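# Move steel cup from right fixture onto plate, inverted

## Task

Lift the steel cup off the fixture on the robot's right side, set it upside down on the plate so its entire rim rests on the plate, and then release it.

## Robot and tools

ROBOT. Two Kinova Gen3 seven-joint arms, named left_arm and right_arm, each carrying a Robotiq 2F-85 parallel gripper. The names are labels only and do not refer to sides of any image. In the scene frame the origin sits on the table top between the arms, +x points out over the table, +z points up, and left_arm is on the +y side. The left base is at (+0.027, +0.366, 0) m and the right base at (-0.016, -0.271, 0) m, each yawed only slightly. The cup's fixture is on the robot's right, so right_arm is the natural arm for this job.

GRIPPER FRAME. The fingers extend along the gripper's +z axis and close along its y axis. The reported end_effector_position is the point between the pads when they are shut. Closed fingertips reach about 19 mm past that point, and open ones about 6 mm. Closing pushes the tips roughly 13 mm farther out, so keep that clearance above the plate or table.

ROW LAYOUT. Every motion command uses one row of 16 numbers, each in [-1, 1], always covering both arms: left dx, dy, dz, rx, ry, rz, left gripper position, left gripper speed, then the same eight for the right arm. dx to rz are an offset, not a pose. They are measured in that gripper's own axes from its measured pose when the command starts. For moves and the first action of a call, that start is the last pose a result reported. Scale: 1.0 equals 0.6 m of travel or 180 degrees. rx, ry, rz form a single rotation vector. Gripper position is absolute: +1 is fully open (85 mm), 0 is about 41 mm, about -0.8 brings the pads together, and -1 closes until blocked. Gripper speed sets how fast the gap changes: about 20 mm/s at -1, 85 at 0 and 150 at +1. To keep a gripper unchanged, repeat its previous position and speed; a 0 is a real command. An arm meant to stay put gets zeros in its six offset numbers, or the offset back to its wanted pose in the first call of a reply.

execute_actions(actions): a list of actions, each a table of up to 15 rows. Each row lasts one 1/30 s step, and a short table repeats its final row until 15 steps pass. All rows of an action are offsets from the action's start pose, not from the previous row. Each step clips the command to within 70 mm and 16 degrees of the measured pose, so large offsets take several actions. An empty list only returns the current state and images.

move(target, speed, blocking): target is one 16-number row as above, an offset from the last reported pose. Both grippers travel straight paths that finish together, lasting 0.5 to 10 s; anything longer is cut off at 10 s. speed is the path's top speed in m/s, from 0.002 to 0.5 (default 0.25), with turning capped at twice that in rad/s. The finger numbers are sent at the start. Paths ignore obstacles and the other arm, grippers may lag or overshoot, and faster or deeper contact hits harder. With blocking=false the result arrives after 0.5 s while motion continues; until a result shows the move has ended, further rows and moves are rejected, so call wait or stop first.

wait(seconds): 0 to 10; lets the simulation run with the last commands held and returns early when a running move ends. stop(): brakes a running move; braking needs room, and the fingers keep moving. zoom_image(camera, region): camera is one of cam_head_left, cam_head_right, cam_high, cam_low, cam_left_wrist, cam_right_wrist; region is [x0, y0, x1, y1] in pixels of that 504x504 image, at most 504 by 504. read_manual(section): only "licences"; moves nothing. finished_scene(scene): ends the current scene by its number, irreversibly, and reports success; call it only once the cup stands released and stable.

RESULTS. The state line gives each gripper's end_effector_position (m) and end_effector_quat_wxyz in the scene frame; printed positions can be off, more so at long reach. "Hand target" lines show where the controller is now driving each gripper. "pose unreachable" means the clearance check altered or blocked that arm's command. A move adds a "move:" line with its ending (done, off_target, moving, held, fault) and active limits: paced means the sent pose was clipped, held means a check blocked some steps, after which the arm may jump faster than speed. Distances to target are listed too. position_measured_pct is about 50 minus 50 times the finger position, 0 when fully open. Stopping short of the commanded position below about 90 means something is held or blocking; around 90 means the pads met on nothing or something very thin.

GRIPPING. Close with position -1 and keep sending -1. For a gentler grip, open first, then close to slightly narrower than the cup. Release by sending a position wider than the cup. The fingers may re-close on their own if the object slips or is lost. Brief external tugs may disturb a held object.

AVOID. Knocking anything off the table fails the task. Do not drop or slam the cup, push hard, or let the arms strike or press each other. Joint load limits are 48 N m for the first four joints and 30.2 N m for the wrist joints, including the cup's weight; reaching one causes a TORQUE FAULT, freezing that arm for 10 s and skipping the rest of the call. Holding loads heats motors: MOTOR HOT warns from 60 °C, and at 75 °C an OVER-TEMPERATURE FAULT lets the arm sag. Smooth, short, low-effort motion is preferred.

Each tool is called as name(argument=value, ...), one argument or row to a line, values as JSON.

## Session

execute_actions(
  actions=[],
)

Scene clock: 0.00 s.
left_arm: end_effector_position=(+0.0287, +0.7768, +0.3276) position_measured_pct=0.0 end_effector_quat_wxyz=(+0.710, +0.377, +0.591, +0.066) | right_arm: end_effector_position=(+0.1782, +0.1963, +0.1641) position_measured_pct=0.0 end_effector_quat_wxyz=(+0.098, -0.244, +0.895, +0.359)
Joint positions: left_arm=[-2.196  1.13   0.693  1.173  0.591  2.052 -1.217] | right_arm=[-0.151  0.655 -1.076  2.213 -0.929 -0.22   2.097]
Joint velocities: left_arm=[-0.     0.001  0.     0.001  0.     0.     0.   ] | right_arm=[ 0.    -0.001  0.001 -0.    -0.     0.     0.001]
Motor temperatures (°C, as the motors report them): left_arm=[32 32 29 31 35 35 41] | right_arm=[34 31 31 31 35 41 36]
Hand target (left_arm): +0.029, +0.777, +0.328; +0.710, +0.377, +0.591, +0.066
Hand target (right_arm): +0.178, +0.196, +0.164; +0.098, -0.244, +0.895, +0.359

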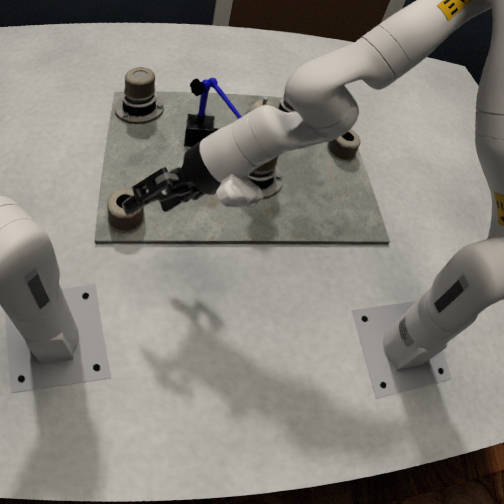

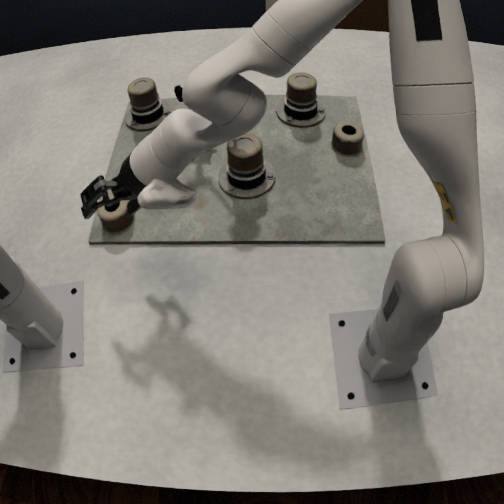

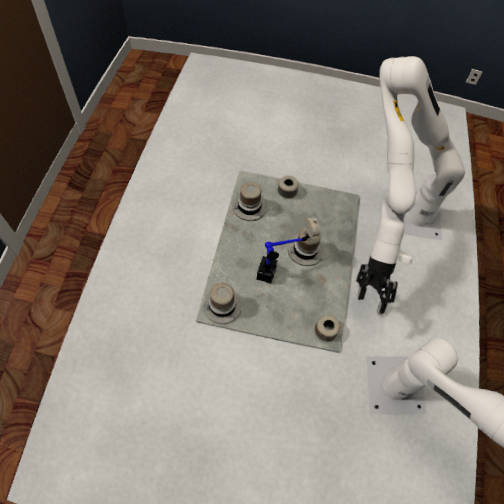

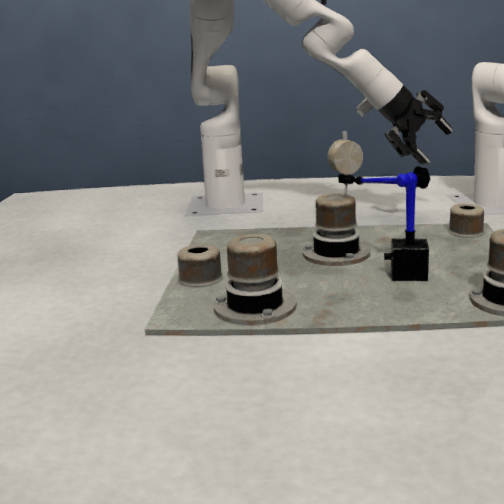

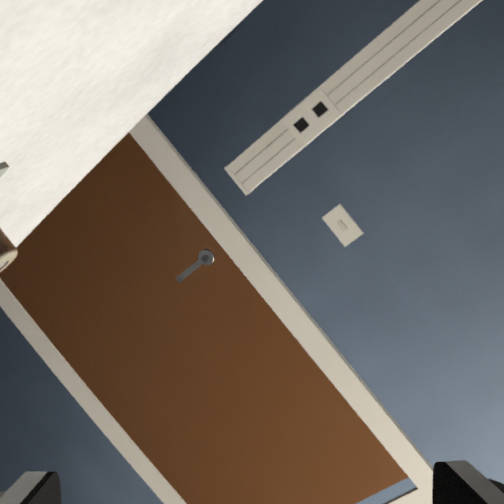

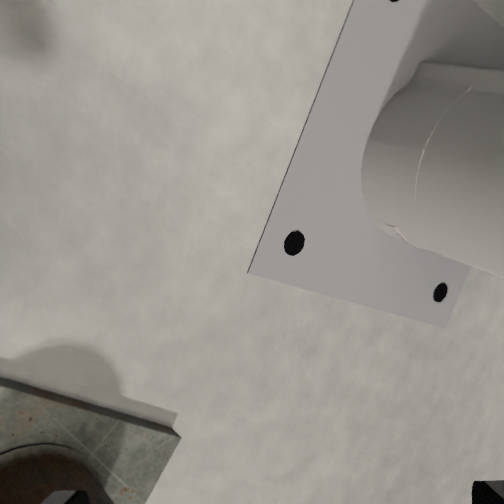

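move(
  target=[0,0,0,0,0,0,1,0,-0.062,-0.297,-0.527,0.1258,0.2203,-0.3138,1,0],
  speed=0.3,
)

Scene clock: 3.00 s.
left_arm: end_effector_position=(+0.0287, +0.7768, +0.3276) position_measured_pct=0.0 end_effector_quat_wxyz=(+0.710, +0.377, +0.591, +0.066) | right_arm: end_effector_position=(+0.3013, -0.1175, +0.3000) position_measured_pct=0.0 end_effector_quat_wxyz=(-0.002, +0.708, -0.706, -0.000)
Joint positions: left_arm=[-2.196  1.13   0.693  1.173  0.591  2.052 -1.217] | right_arm=[-0.056  0.139 -0.449  1.735  0.061  1.278  2.554]
Joint velocities: left_arm=[-0.    -0.     0.     0.001 -0.    -0.    -0.   ] | right_arm=[ 0.001 -0.004  0.002 -0.    -0.    -0.001  0.002]
Motor temperatures (°C, as the motors report them): left_arm=[32 32 29 31 35 35 41] | right_arm=[34 31 31 31 35 41 36]
Hand target (left_arm): +0.029, +0.777, +0.328; +0.710, +0.377, +0.591, +0.066
Hand target (right_arm): +0.301, -0.118, +0.300; -0.002, +0.708, -0.706, -0.000
Off the commanded pose (left_arm): 0.000 m, 0 deg.
Off the commanded pose (right_arm): 0.002 m, 0 deg.
move: done

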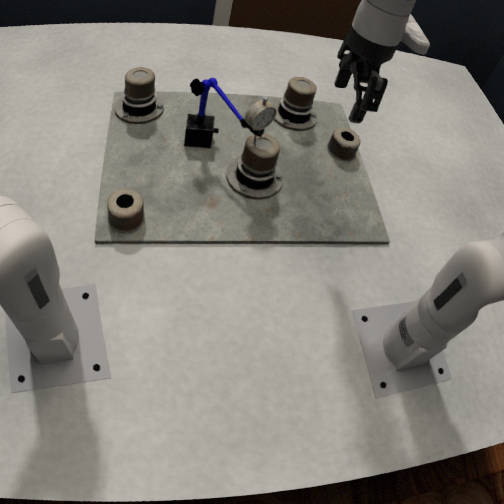

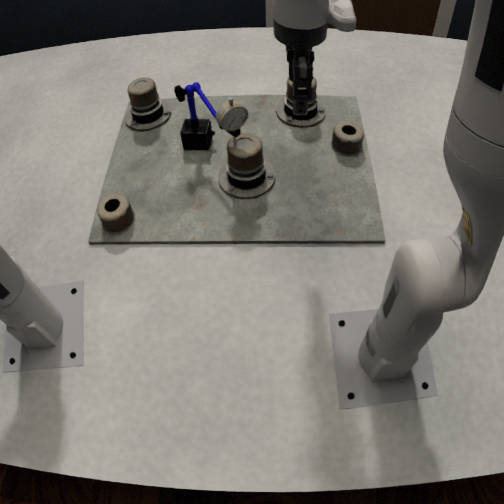

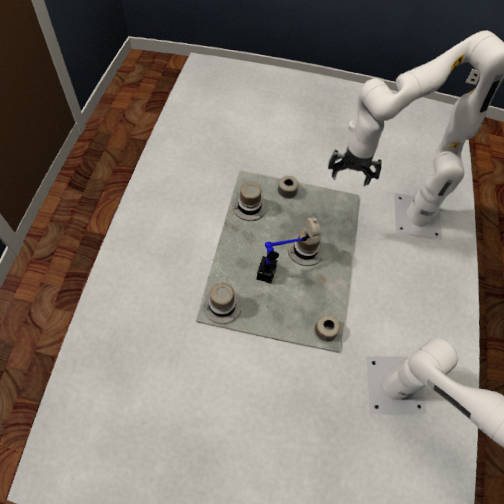

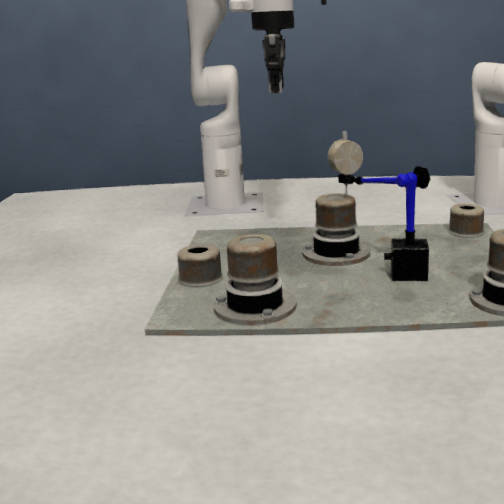

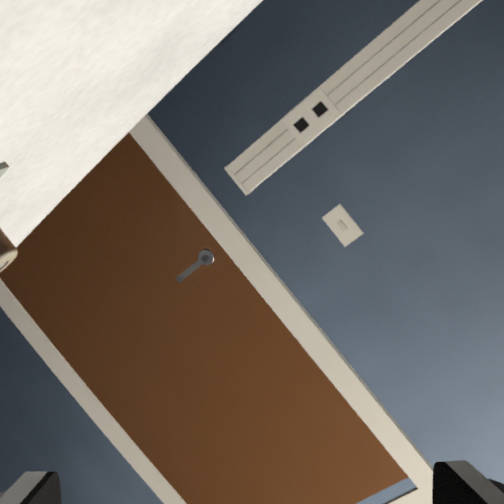

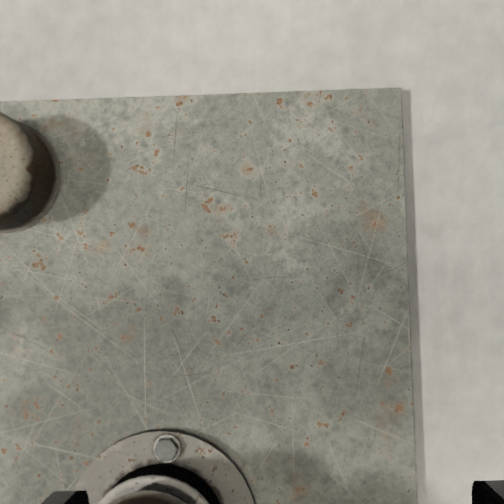

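move(
  target=[0,0,0,0,0,0,1,0,0.052,-0.487,0.265,0,0,0,1,0],
  speed=0.3,
)

zoom_image(
  camera="cam_low",
  region=[160,150,340,330],
)

Scene clock: 8.50 s.
left_arm: end_effector_position=(+0.0287, +0.7768, +0.3276) position_measured_pct=0.0 end_effector_quat_wxyz=(+0.710, +0.377, +0.591, +0.066) | right_arm: end_effector_position=(+0.5944, -0.1472, +0.1420) position_measured_pct=0.0 end_effector_quat_wxyz=(-0.003, +0.708, -0.706, -0.000)
Joint positions: left_arm=[-2.196  1.13   0.693  1.173  0.591  2.052 -1.217] | right_arm=[-0.034  0.892 -0.313  1.012  0.251  1.267  2.762]
Joint velocities: left_arm=[-0.002  0.001 -0.     0.    -0.     0.002 -0.   ] | right_arm=[-0.     0.005  0.    -0.001 -0.     0.    -0.   ]
Motor temperatures (°C, as the motors report them): left_arm=[32 32 29 31 35 35 41] | right_arm=[34 31 31 31 35 41 36]
Hand target (left_arm): +0.029, +0.777, +0.328; +0.710, +0.377, +0.591, +0.066
Hand target (right_arm): +0.594, -0.147, +0.142; -0.002, +0.708, -0.706, -0.000
Off the commanded pose (left_arm): 0.000 m, 0 deg.
Off the commanded pose (right_arm): 0.001 m, 0 deg.
move: done

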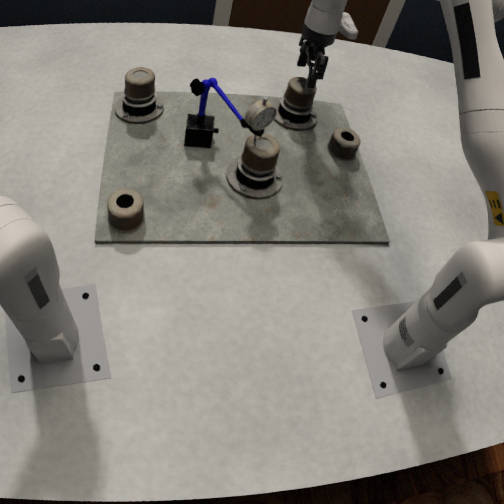

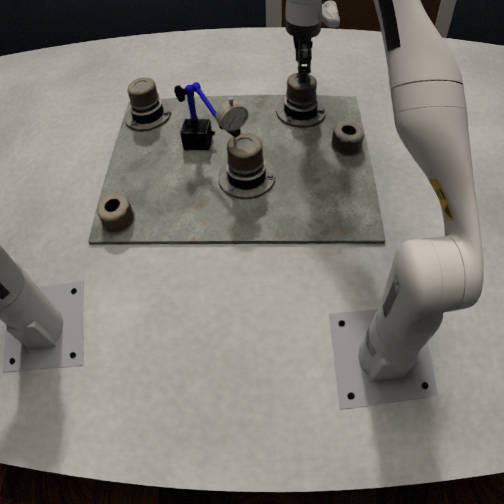

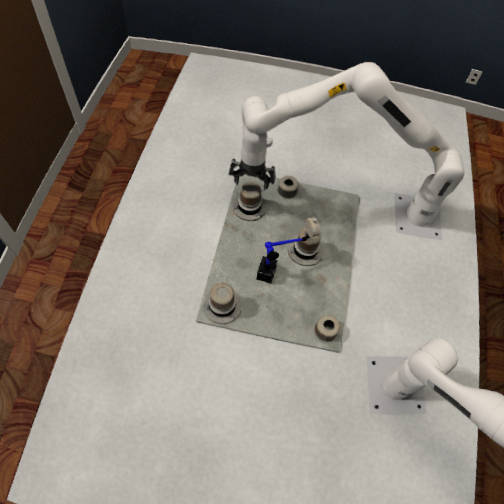

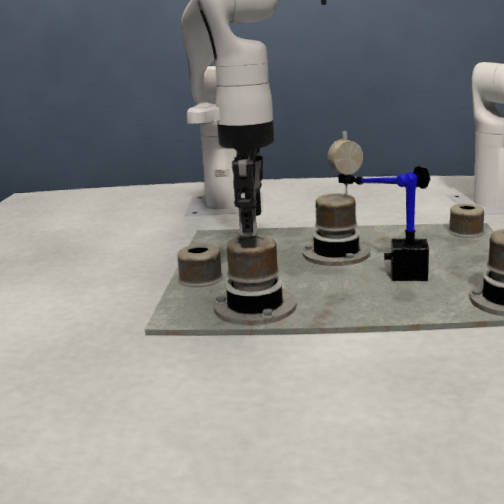

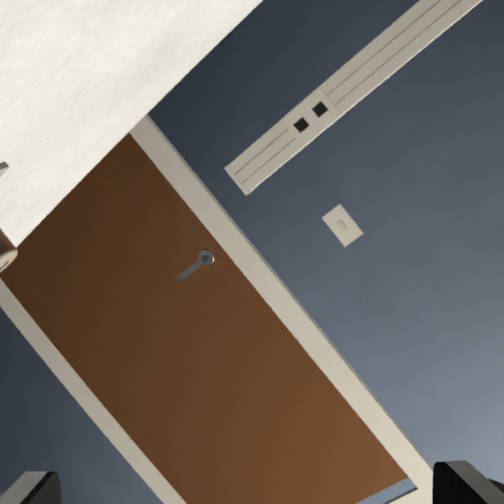

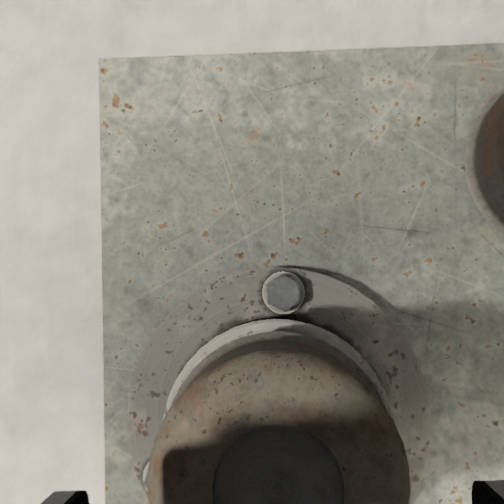

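Region (160, 150, 340, 330) of cam_low's 504x504 image, scaled by 2.800, with more detail than that image has.

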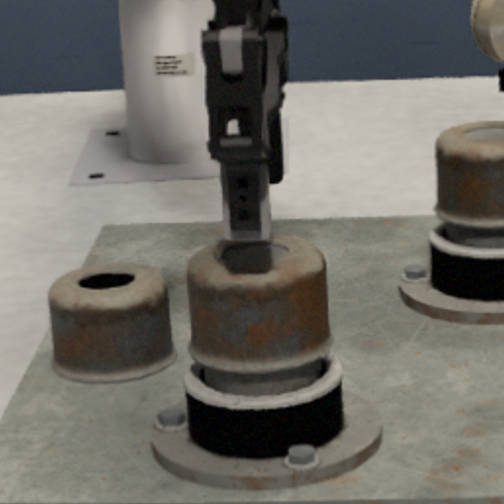

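move(
  target=[0,0,0,0,0,0,1,0,0,0,0.083,0,0,0,1,0],
  speed=0.1,
)

move(
  target=[0,0,0,0,0,0,1,0,0,0,0,0,0,0,-1,-0.5],
)

move(
  target=[0,0,0,0,0,0,1,0,0,0,-0.12,0,0,0,-1,-0.5],
  speed=0.06,
)

Scene clock: 9.77 s.
left_arm: end_effector_position=(+0.0287, +0.7768, +0.3276) position_measured_pct=0.0 end_effector_quat_wxyz=(+0.710, +0.377, +0.591, +0.066) | right_arm: end_effector_position=(+0.5946, -0.1472, +0.0923) position_measured_pct=0.0 end_effector_quat_wxyz=(-0.003, +0.708, -0.706, +0.000)
Joint positions: left_arm=[-2.196  1.13   0.693  1.173  0.591  2.052 -1.217] | right_arm=[-0.032  0.943 -0.306  1.074  0.267  1.156  2.748]
Joint velocities: left_arm=[ 0.    -0.001  0.     0.    -0.     0.     0.   ] | right_arm=[ 0.001  0.001 -0.    -0.    -0.001  0.     0.001]
Motor temperatures (°C, as the motors report them): left_arm=[32 32 29 31 35 35 41] | right_arm=[34 31 31 31 35 41 36]
Hand target (left_arm): +0.029, +0.777, +0.328; +0.710, +0.377, +0.591, +0.066
Hand target (right_arm): +0.595, -0.147, +0.092; -0.003, +0.708, -0.706, -0.000
Off the commanded pose (left_arm): 0.000 m, 0 deg.
Off the commanded pose (right_arm): 0.000 m, 0 deg.
move: done

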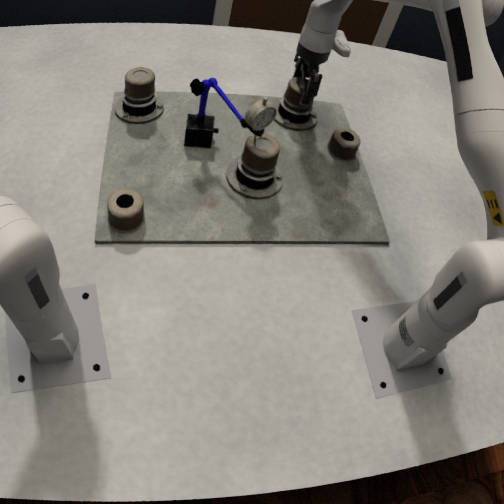

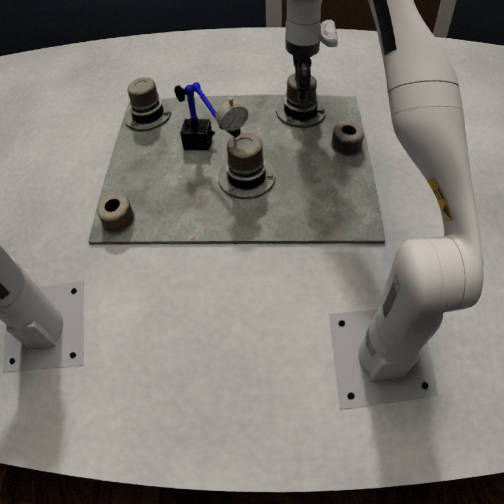

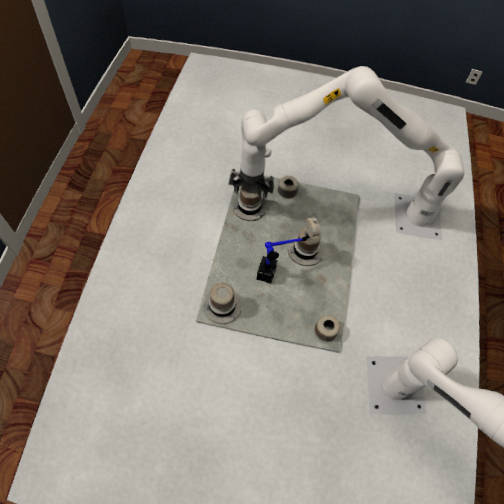

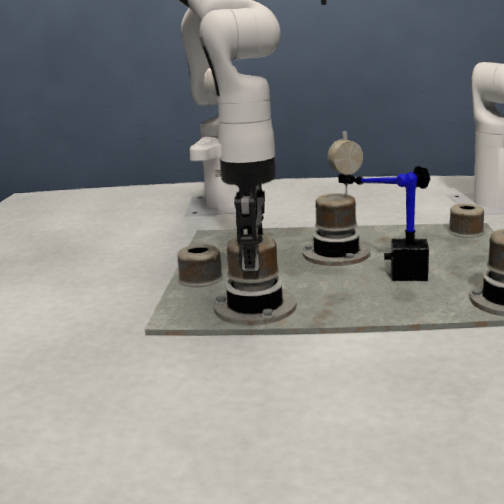

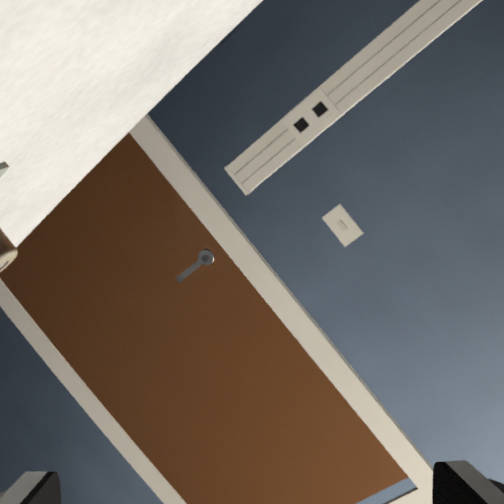

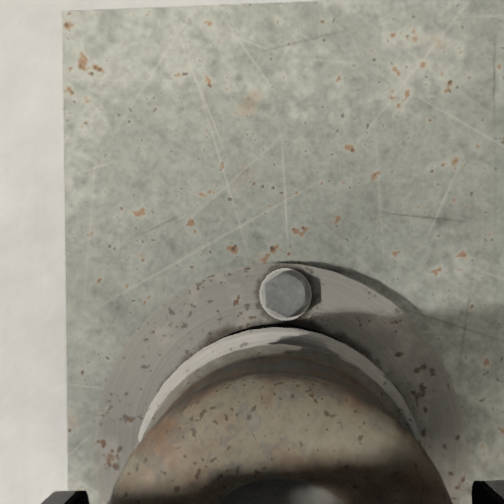

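Scene clock: 10.50 s.
left_arm: end_effector_position=(+0.0287, +0.7768, +0.3276) position_measured_pct=0.0 end_effector_quat_wxyz=(+0.710, +0.377, +0.591, +0.066) | right_arm: end_effector_position=(+0.5948, -0.1472, +0.0932) position_measured_pct=21.4 end_effector_quat_wxyz=(-0.003, +0.708, -0.706, +0.000)
Joint positions: left_arm=[-2.196  1.13   0.693  1.173  0.591  2.052 -1.217] | right_arm=[-0.032  0.942 -0.306  1.074  0.267  1.156  2.748]
Joint velocities: left_arm=[ 0.001 -0.    -0.    -0.    -0.     0.003 -0.   ] | right_arm=[ 0.001  0.001  0.     0.     0.    -0.001  0.   ]
Motor temperatures (°C, as the motors report them): left_arm=[32 32 29 31 35 35 41] | right_arm=[34 31 31 31 35 41 36]
Hand target (left_arm): +0.029, +0.777, +0.328; +0.710, +0.377, +0.591, +0.066
Hand target (right_arm): +0.595, -0.147, +0.092; -0.003, +0.708, -0.706, +0.000
Off the commanded pose (left_arm): 0.000 m, 0 deg.
Off the commanded pose (right_arm): 0.001 m, 0 deg.
move: done

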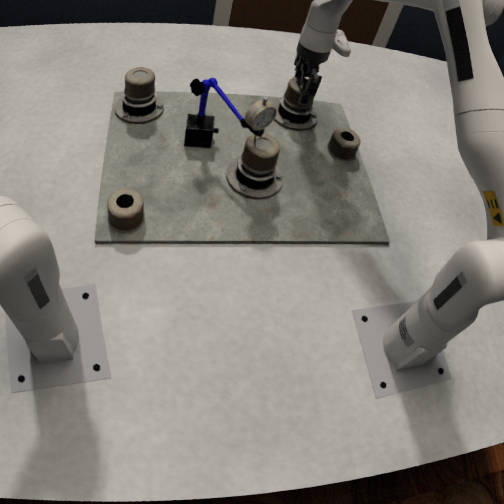

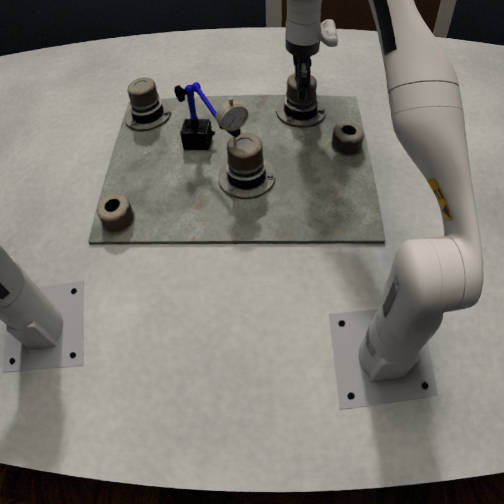

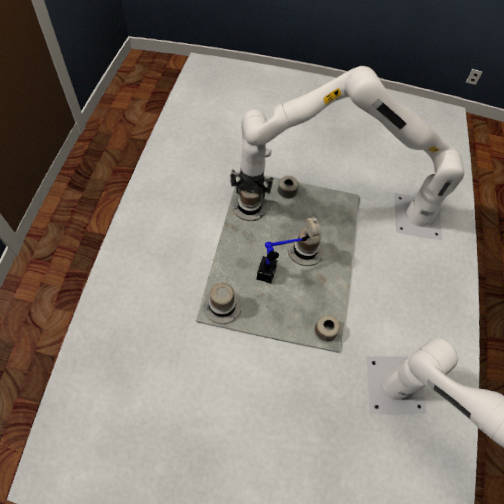

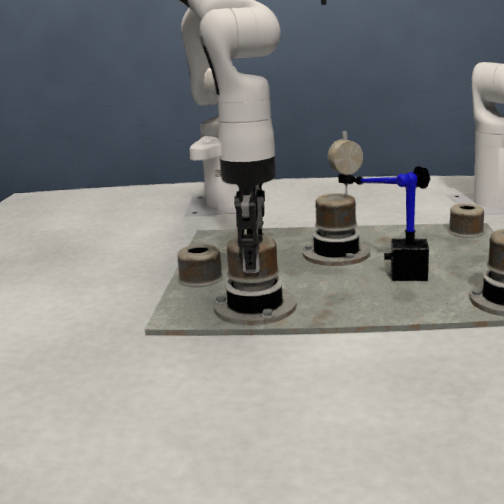

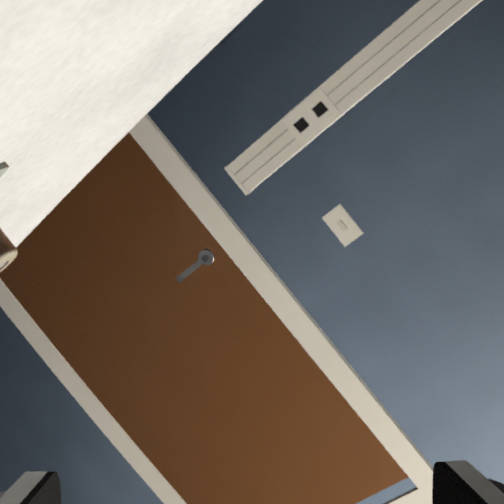

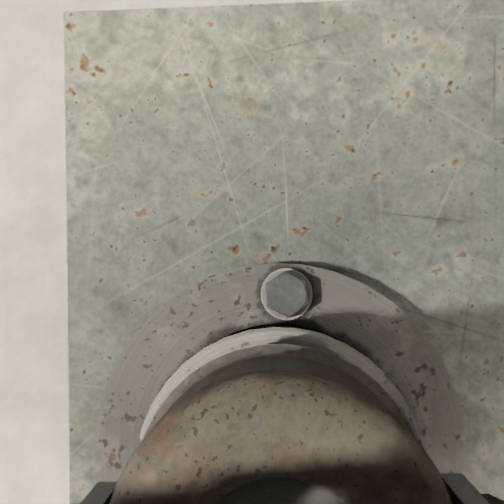

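Scene clock: 11.97 s.
left_arm: end_effector_position=(+0.0287, +0.7768, +0.3276) position_measured_pct=0.0 end_effector_quat_wxyz=(+0.710, +0.377, +0.591, +0.066) | right_arm: end_effector_position=(+0.5945, -0.1472, +0.1652) position_measured_pct=21.4 end_effector_quat_wxyz=(-0.003, +0.708, -0.706, +0.000)
Joint positions: left_arm=[-2.196  1.13   0.693  1.173  0.591  2.052 -1.217] | right_arm=[-0.036  0.871 -0.315  0.977  0.245  1.32   2.769]
Joint velocities: left_arm=[ 0.001  0.    -0.     0.    -0.001  0.001  0.   ] | right_arm=[ 0.     0.    -0.001 -0.     0.     0.     0.002]
Motor temperatures (°C, as the motors report them): left_arm=[32 32 29 31 35 35 41] | right_arm=[34 31 31 31 35 41 36]
Hand target (left_arm): +0.029, +0.777, +0.328; +0.710, +0.377, +0.591, +0.066
Hand target (right_arm): +0.594, -0.147, +0.165; -0.003, +0.708, -0.706, +0.000
Off the commanded pose (left_arm): 0.000 m, 0 deg.
Off the commanded pose (right_arm): 0.000 m, 0 deg.
move: done

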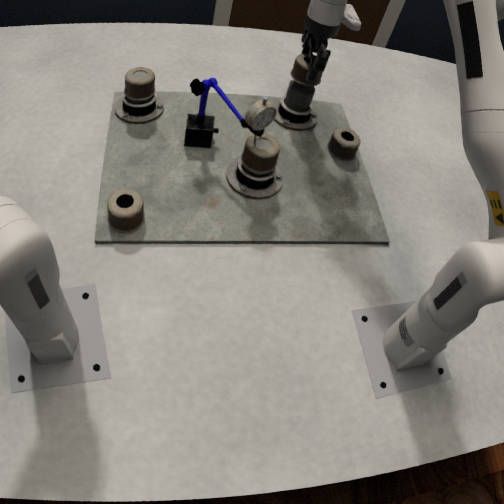

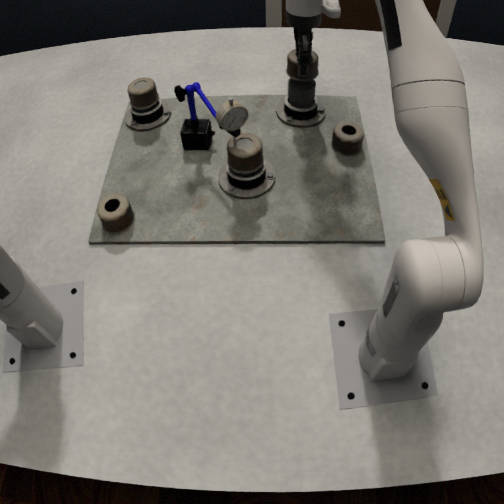

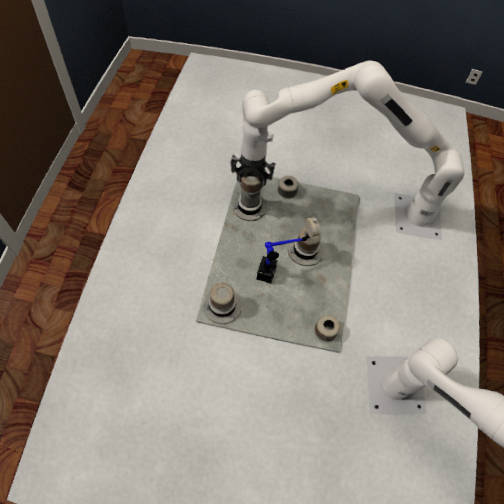

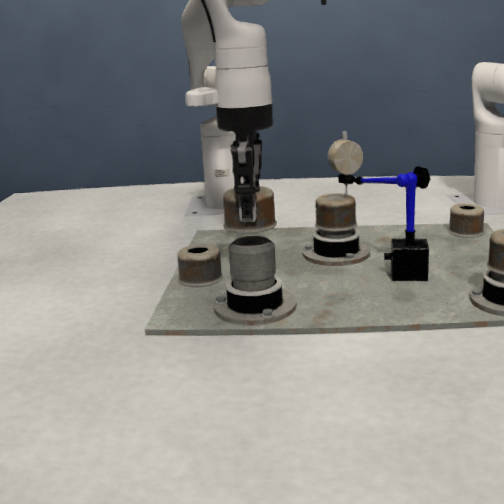

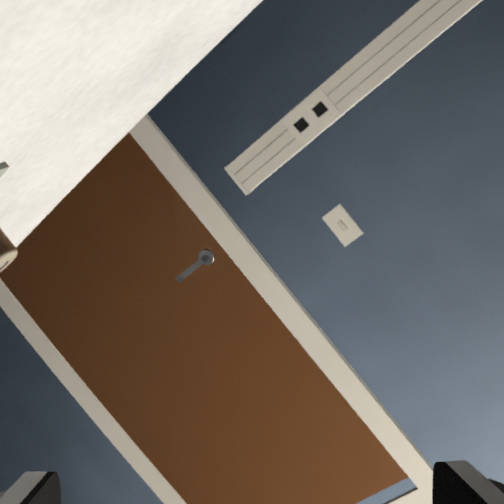

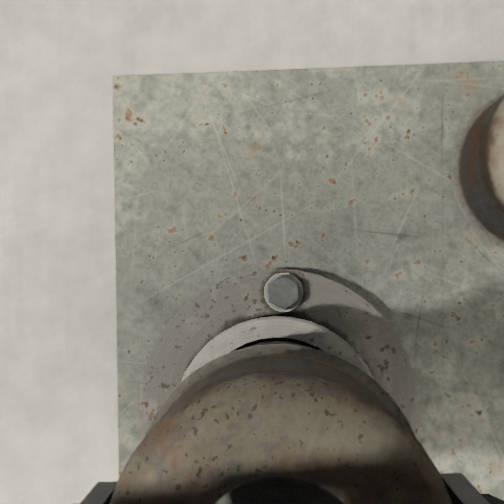

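move(
  target=[0,0,0,0,0,0,1,0,0.02,0.25,0.03,0,0,0,-1,-0.5],
)

move(
  target=[0,0,0,0,0,0,1,0,0.02,0.12,0.163,0,0,0,-1,-0.5],
  speed=0.2,
)

move(
  target=[0,0,0,0,0,0,1,0,0,0,0.018,0,0,0,-1,-0.5],
  speed=0.02,
)

Scene clock: 13.67 s.
left_arm: end_effector_position=(+0.0287, +0.7768, +0.3276) position_measured_pct=0.0 end_effector_quat_wxyz=(+0.710, +0.377, +0.591, +0.066) | right_arm: end_effector_position=(+0.4445, -0.1600, +0.1460) position_measured_pct=21.4 end_effector_quat_wxyz=(-0.002, +0.708, -0.706, -0.000)
Joint positions: left_arm=[-2.196  1.13   0.693  1.173  0.591  2.052 -1.217] | right_arm=[ 0.016  0.57  -0.354  1.65   0.228  0.958  2.655]
Joint velocities: left_arm=[ 0.001 -0.    -0.     0.    -0.     0.001 -0.   ] | right_arm=[ 0.002 -0.014  0.001  0.003  0.    -0.002 -0.001]
Motor temperatures (°C, as the motors report them): left_arm=[32 32 29 31 35 35 41] | right_arm=[34 31 31 31 35 41 36]
Hand target (left_arm): +0.029, +0.777, +0.328; +0.710, +0.377, +0.591, +0.066
Hand target (right_arm): +0.445, -0.160, +0.147; -0.003, +0.708, -0.706, +0.000
Off the commanded pose (left_arm): 0.000 m, 0 deg.
Off the commanded pose (right_arm): 0.001 m, 0 deg.
move: done

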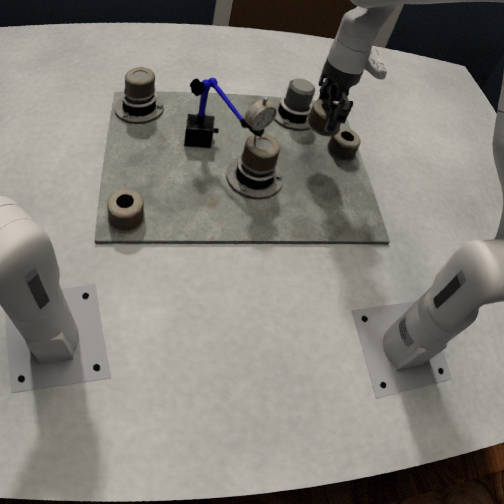

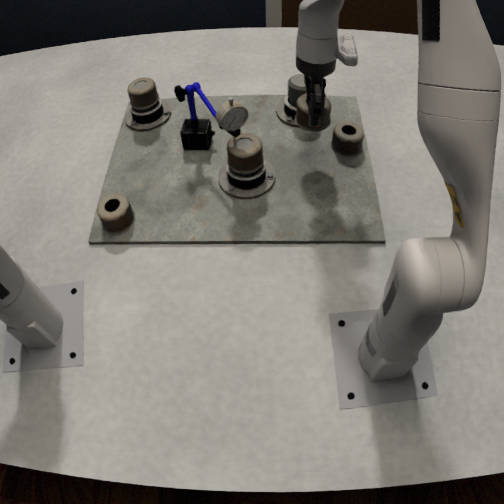

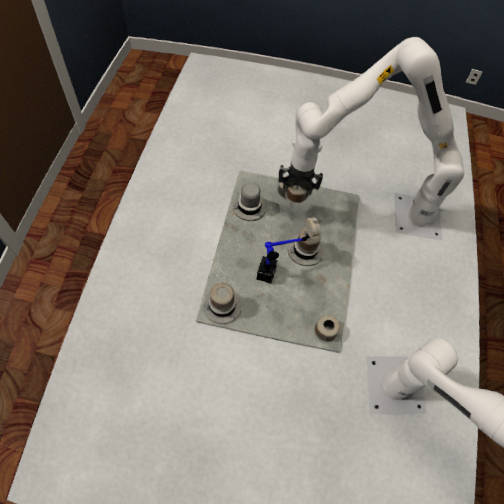

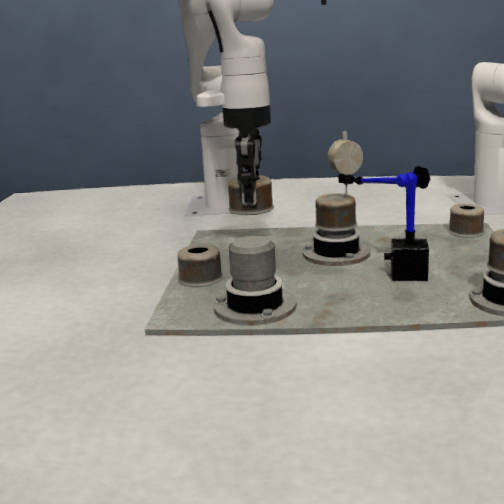

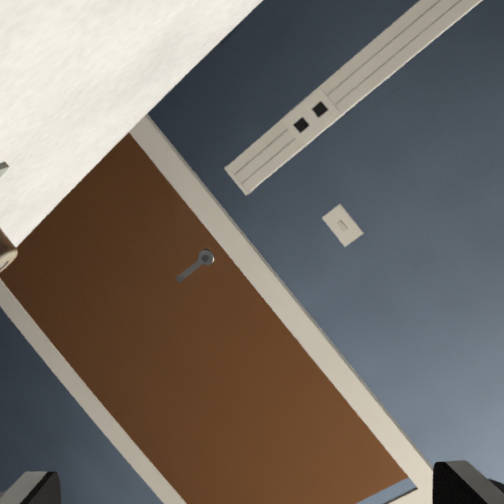

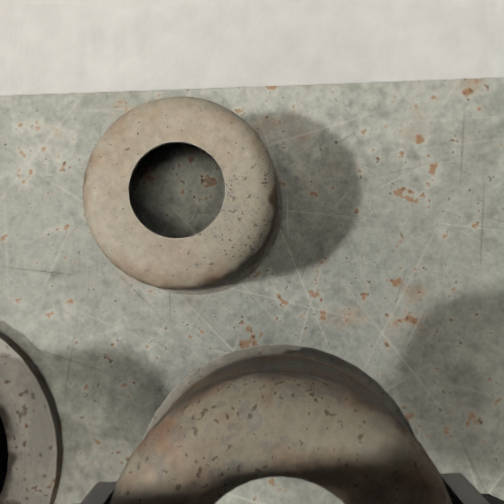

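Scene clock: 14.67 s.
left_arm: end_effector_position=(+0.0287, +0.7768, +0.3276) position_measured_pct=0.0 end_effector_quat_wxyz=(+0.710, +0.377, +0.591, +0.066) | right_arm: end_effector_position=(+0.3731, -0.1729, +0.0480) position_measured_pct=21.4 end_effector_quat_wxyz=(-0.002, +0.707, -0.707, +0.000)
Joint positions: left_arm=[-2.196  1.13   0.693  1.173  0.591  2.052 -1.217] | right_arm=[-0.026  0.623 -0.295  1.996  0.321  0.563  2.528]
Joint velocities: left_arm=[-0.     0.001  0.    -0.    -0.     0.001 -0.   ] | right_arm=[-0.005  0.002 -0.004  0.001  0.002 -0.001 -0.003]
Motor temperatures (°C, as the motors report them): left_arm=[32 32 29 31 35 35 41] | right_arm=[34 31 31 31 35 41 36]
Hand target (left_arm): +0.029, +0.777, +0.328; +0.710, +0.377, +0.591, +0.066
Hand target (right_arm): +0.373, -0.173, +0.048; -0.002, +0.708, -0.707, +0.000
Off the commanded pose (left_arm): 0.000 m, 0 deg.
Off the commanded pose (right_arm): 0.001 m, 0 deg.
move: done

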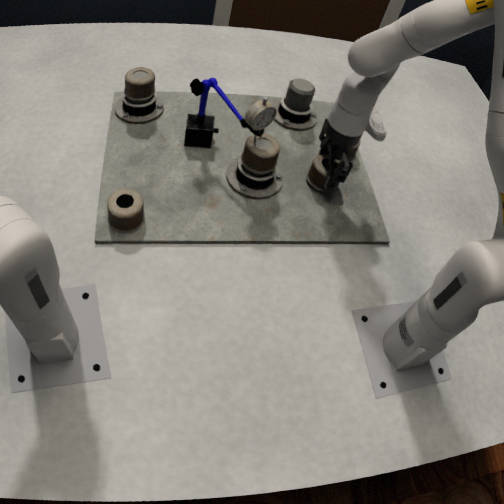

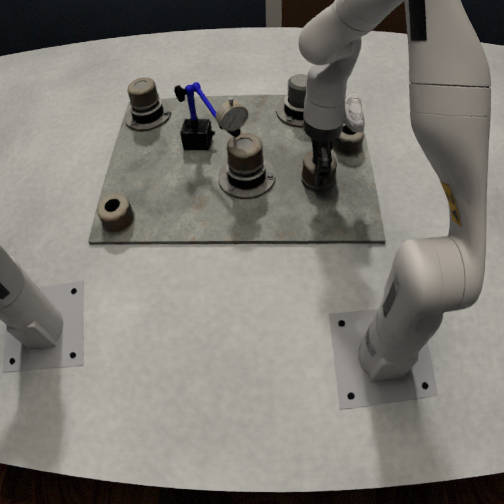

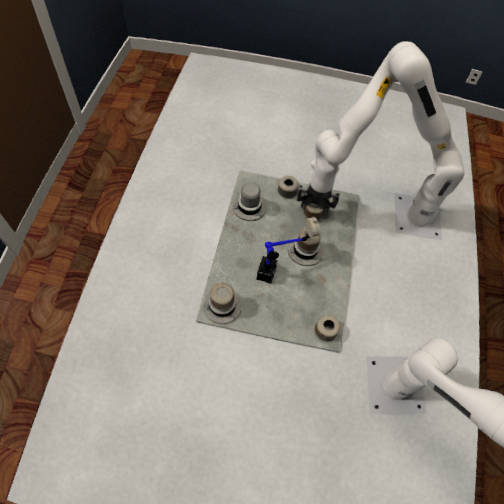

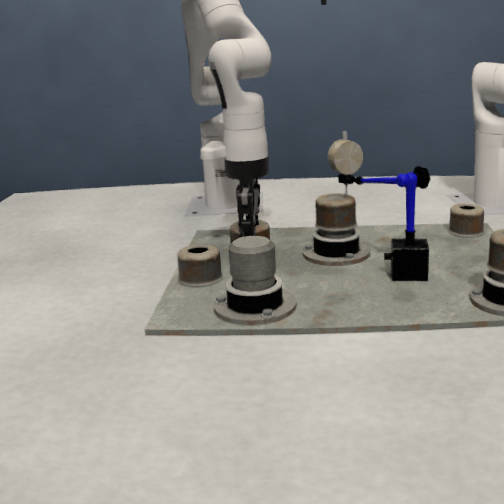

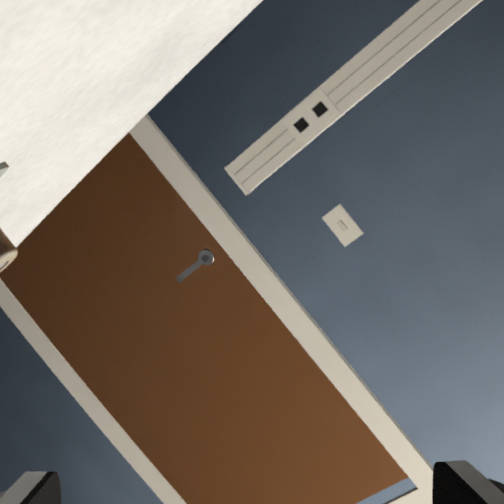

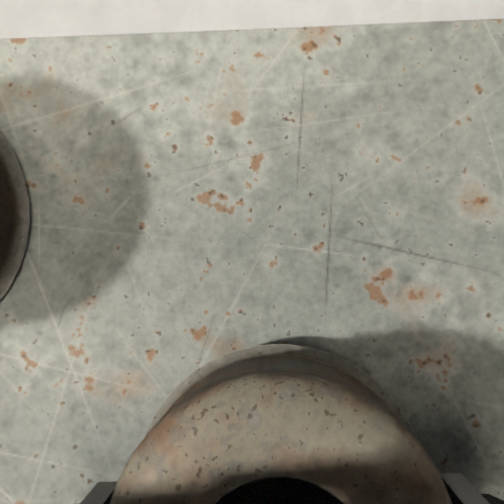

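Scene clock: 15.43 s.
left_arm: end_effector_position=(+0.0287, +0.7768, +0.3276) position_measured_pct=0.0 end_effector_quat_wxyz=(+0.710, +0.377, +0.591, +0.066) | right_arm: end_effector_position=(+0.3731, -0.1729, +0.0394) position_measured_pct=21.4 end_effector_quat_wxyz=(-0.003, +0.707, -0.707, +0.001)
Joint positions: left_arm=[-2.196  1.13   0.693  1.173  0.591  2.052 -1.217] | right_arm=[-0.036  0.64  -0.283  2.003  0.333  0.536  2.517]
Joint velocities: left_arm=[-0.    -0.     0.    -0.     0.    -0.001 -0.   ] | right_arm=[-0.002 -0.     0.     0.     0.    -0.001 -0.001]
Motor temperatures (°C, as the motors report them): left_arm=[32 32 29 31 35 35 41] | right_arm=[34 31 31 31 35 41 36]
Hand target (left_arm): +0.029, +0.777, +0.328; +0.710, +0.377, +0.591, +0.066
Hand target (right_arm): +0.373, -0.173, +0.037; -0.002, +0.707, -0.707, +0.000
Off the commanded pose (left_arm): 0.000 m, 0 deg.
Off the commanded pose (right_arm): 0.002 m, 0 deg.
move: done

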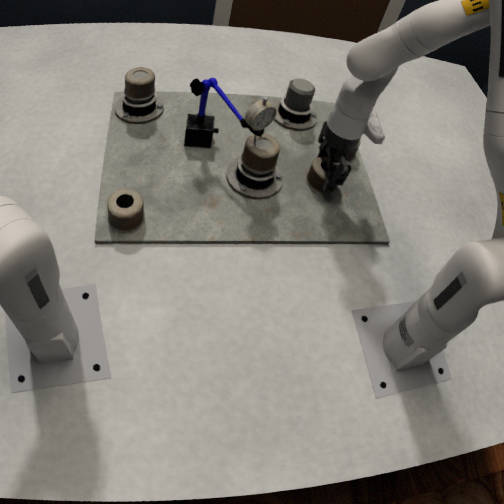

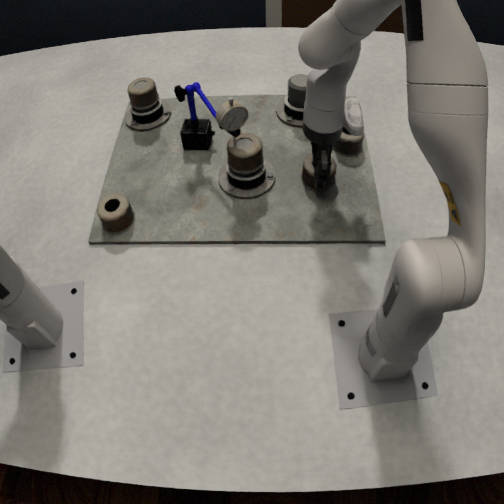

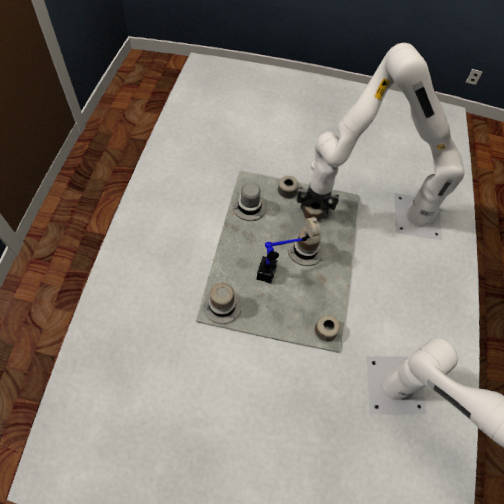

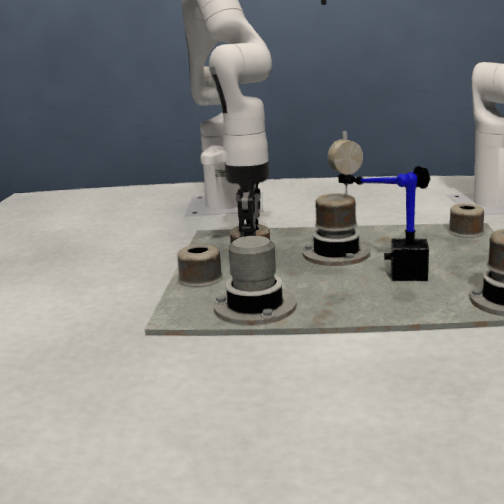

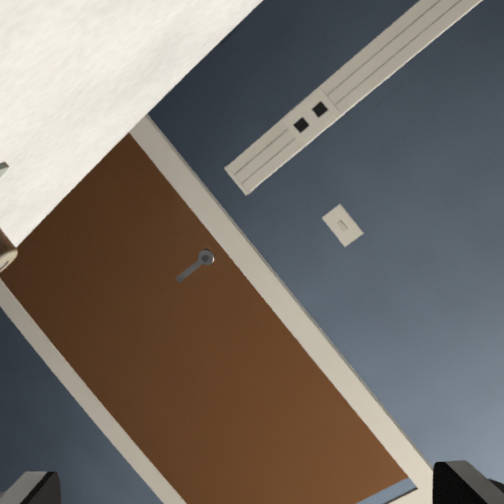

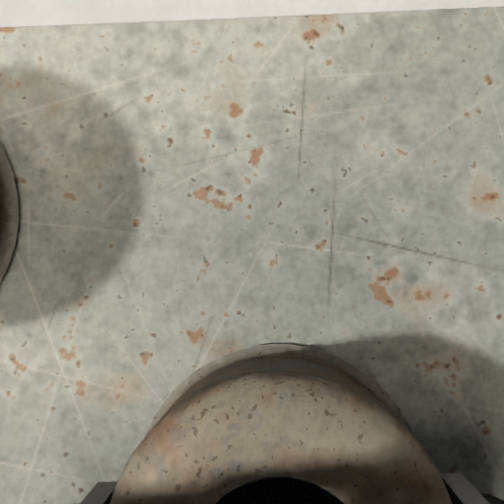

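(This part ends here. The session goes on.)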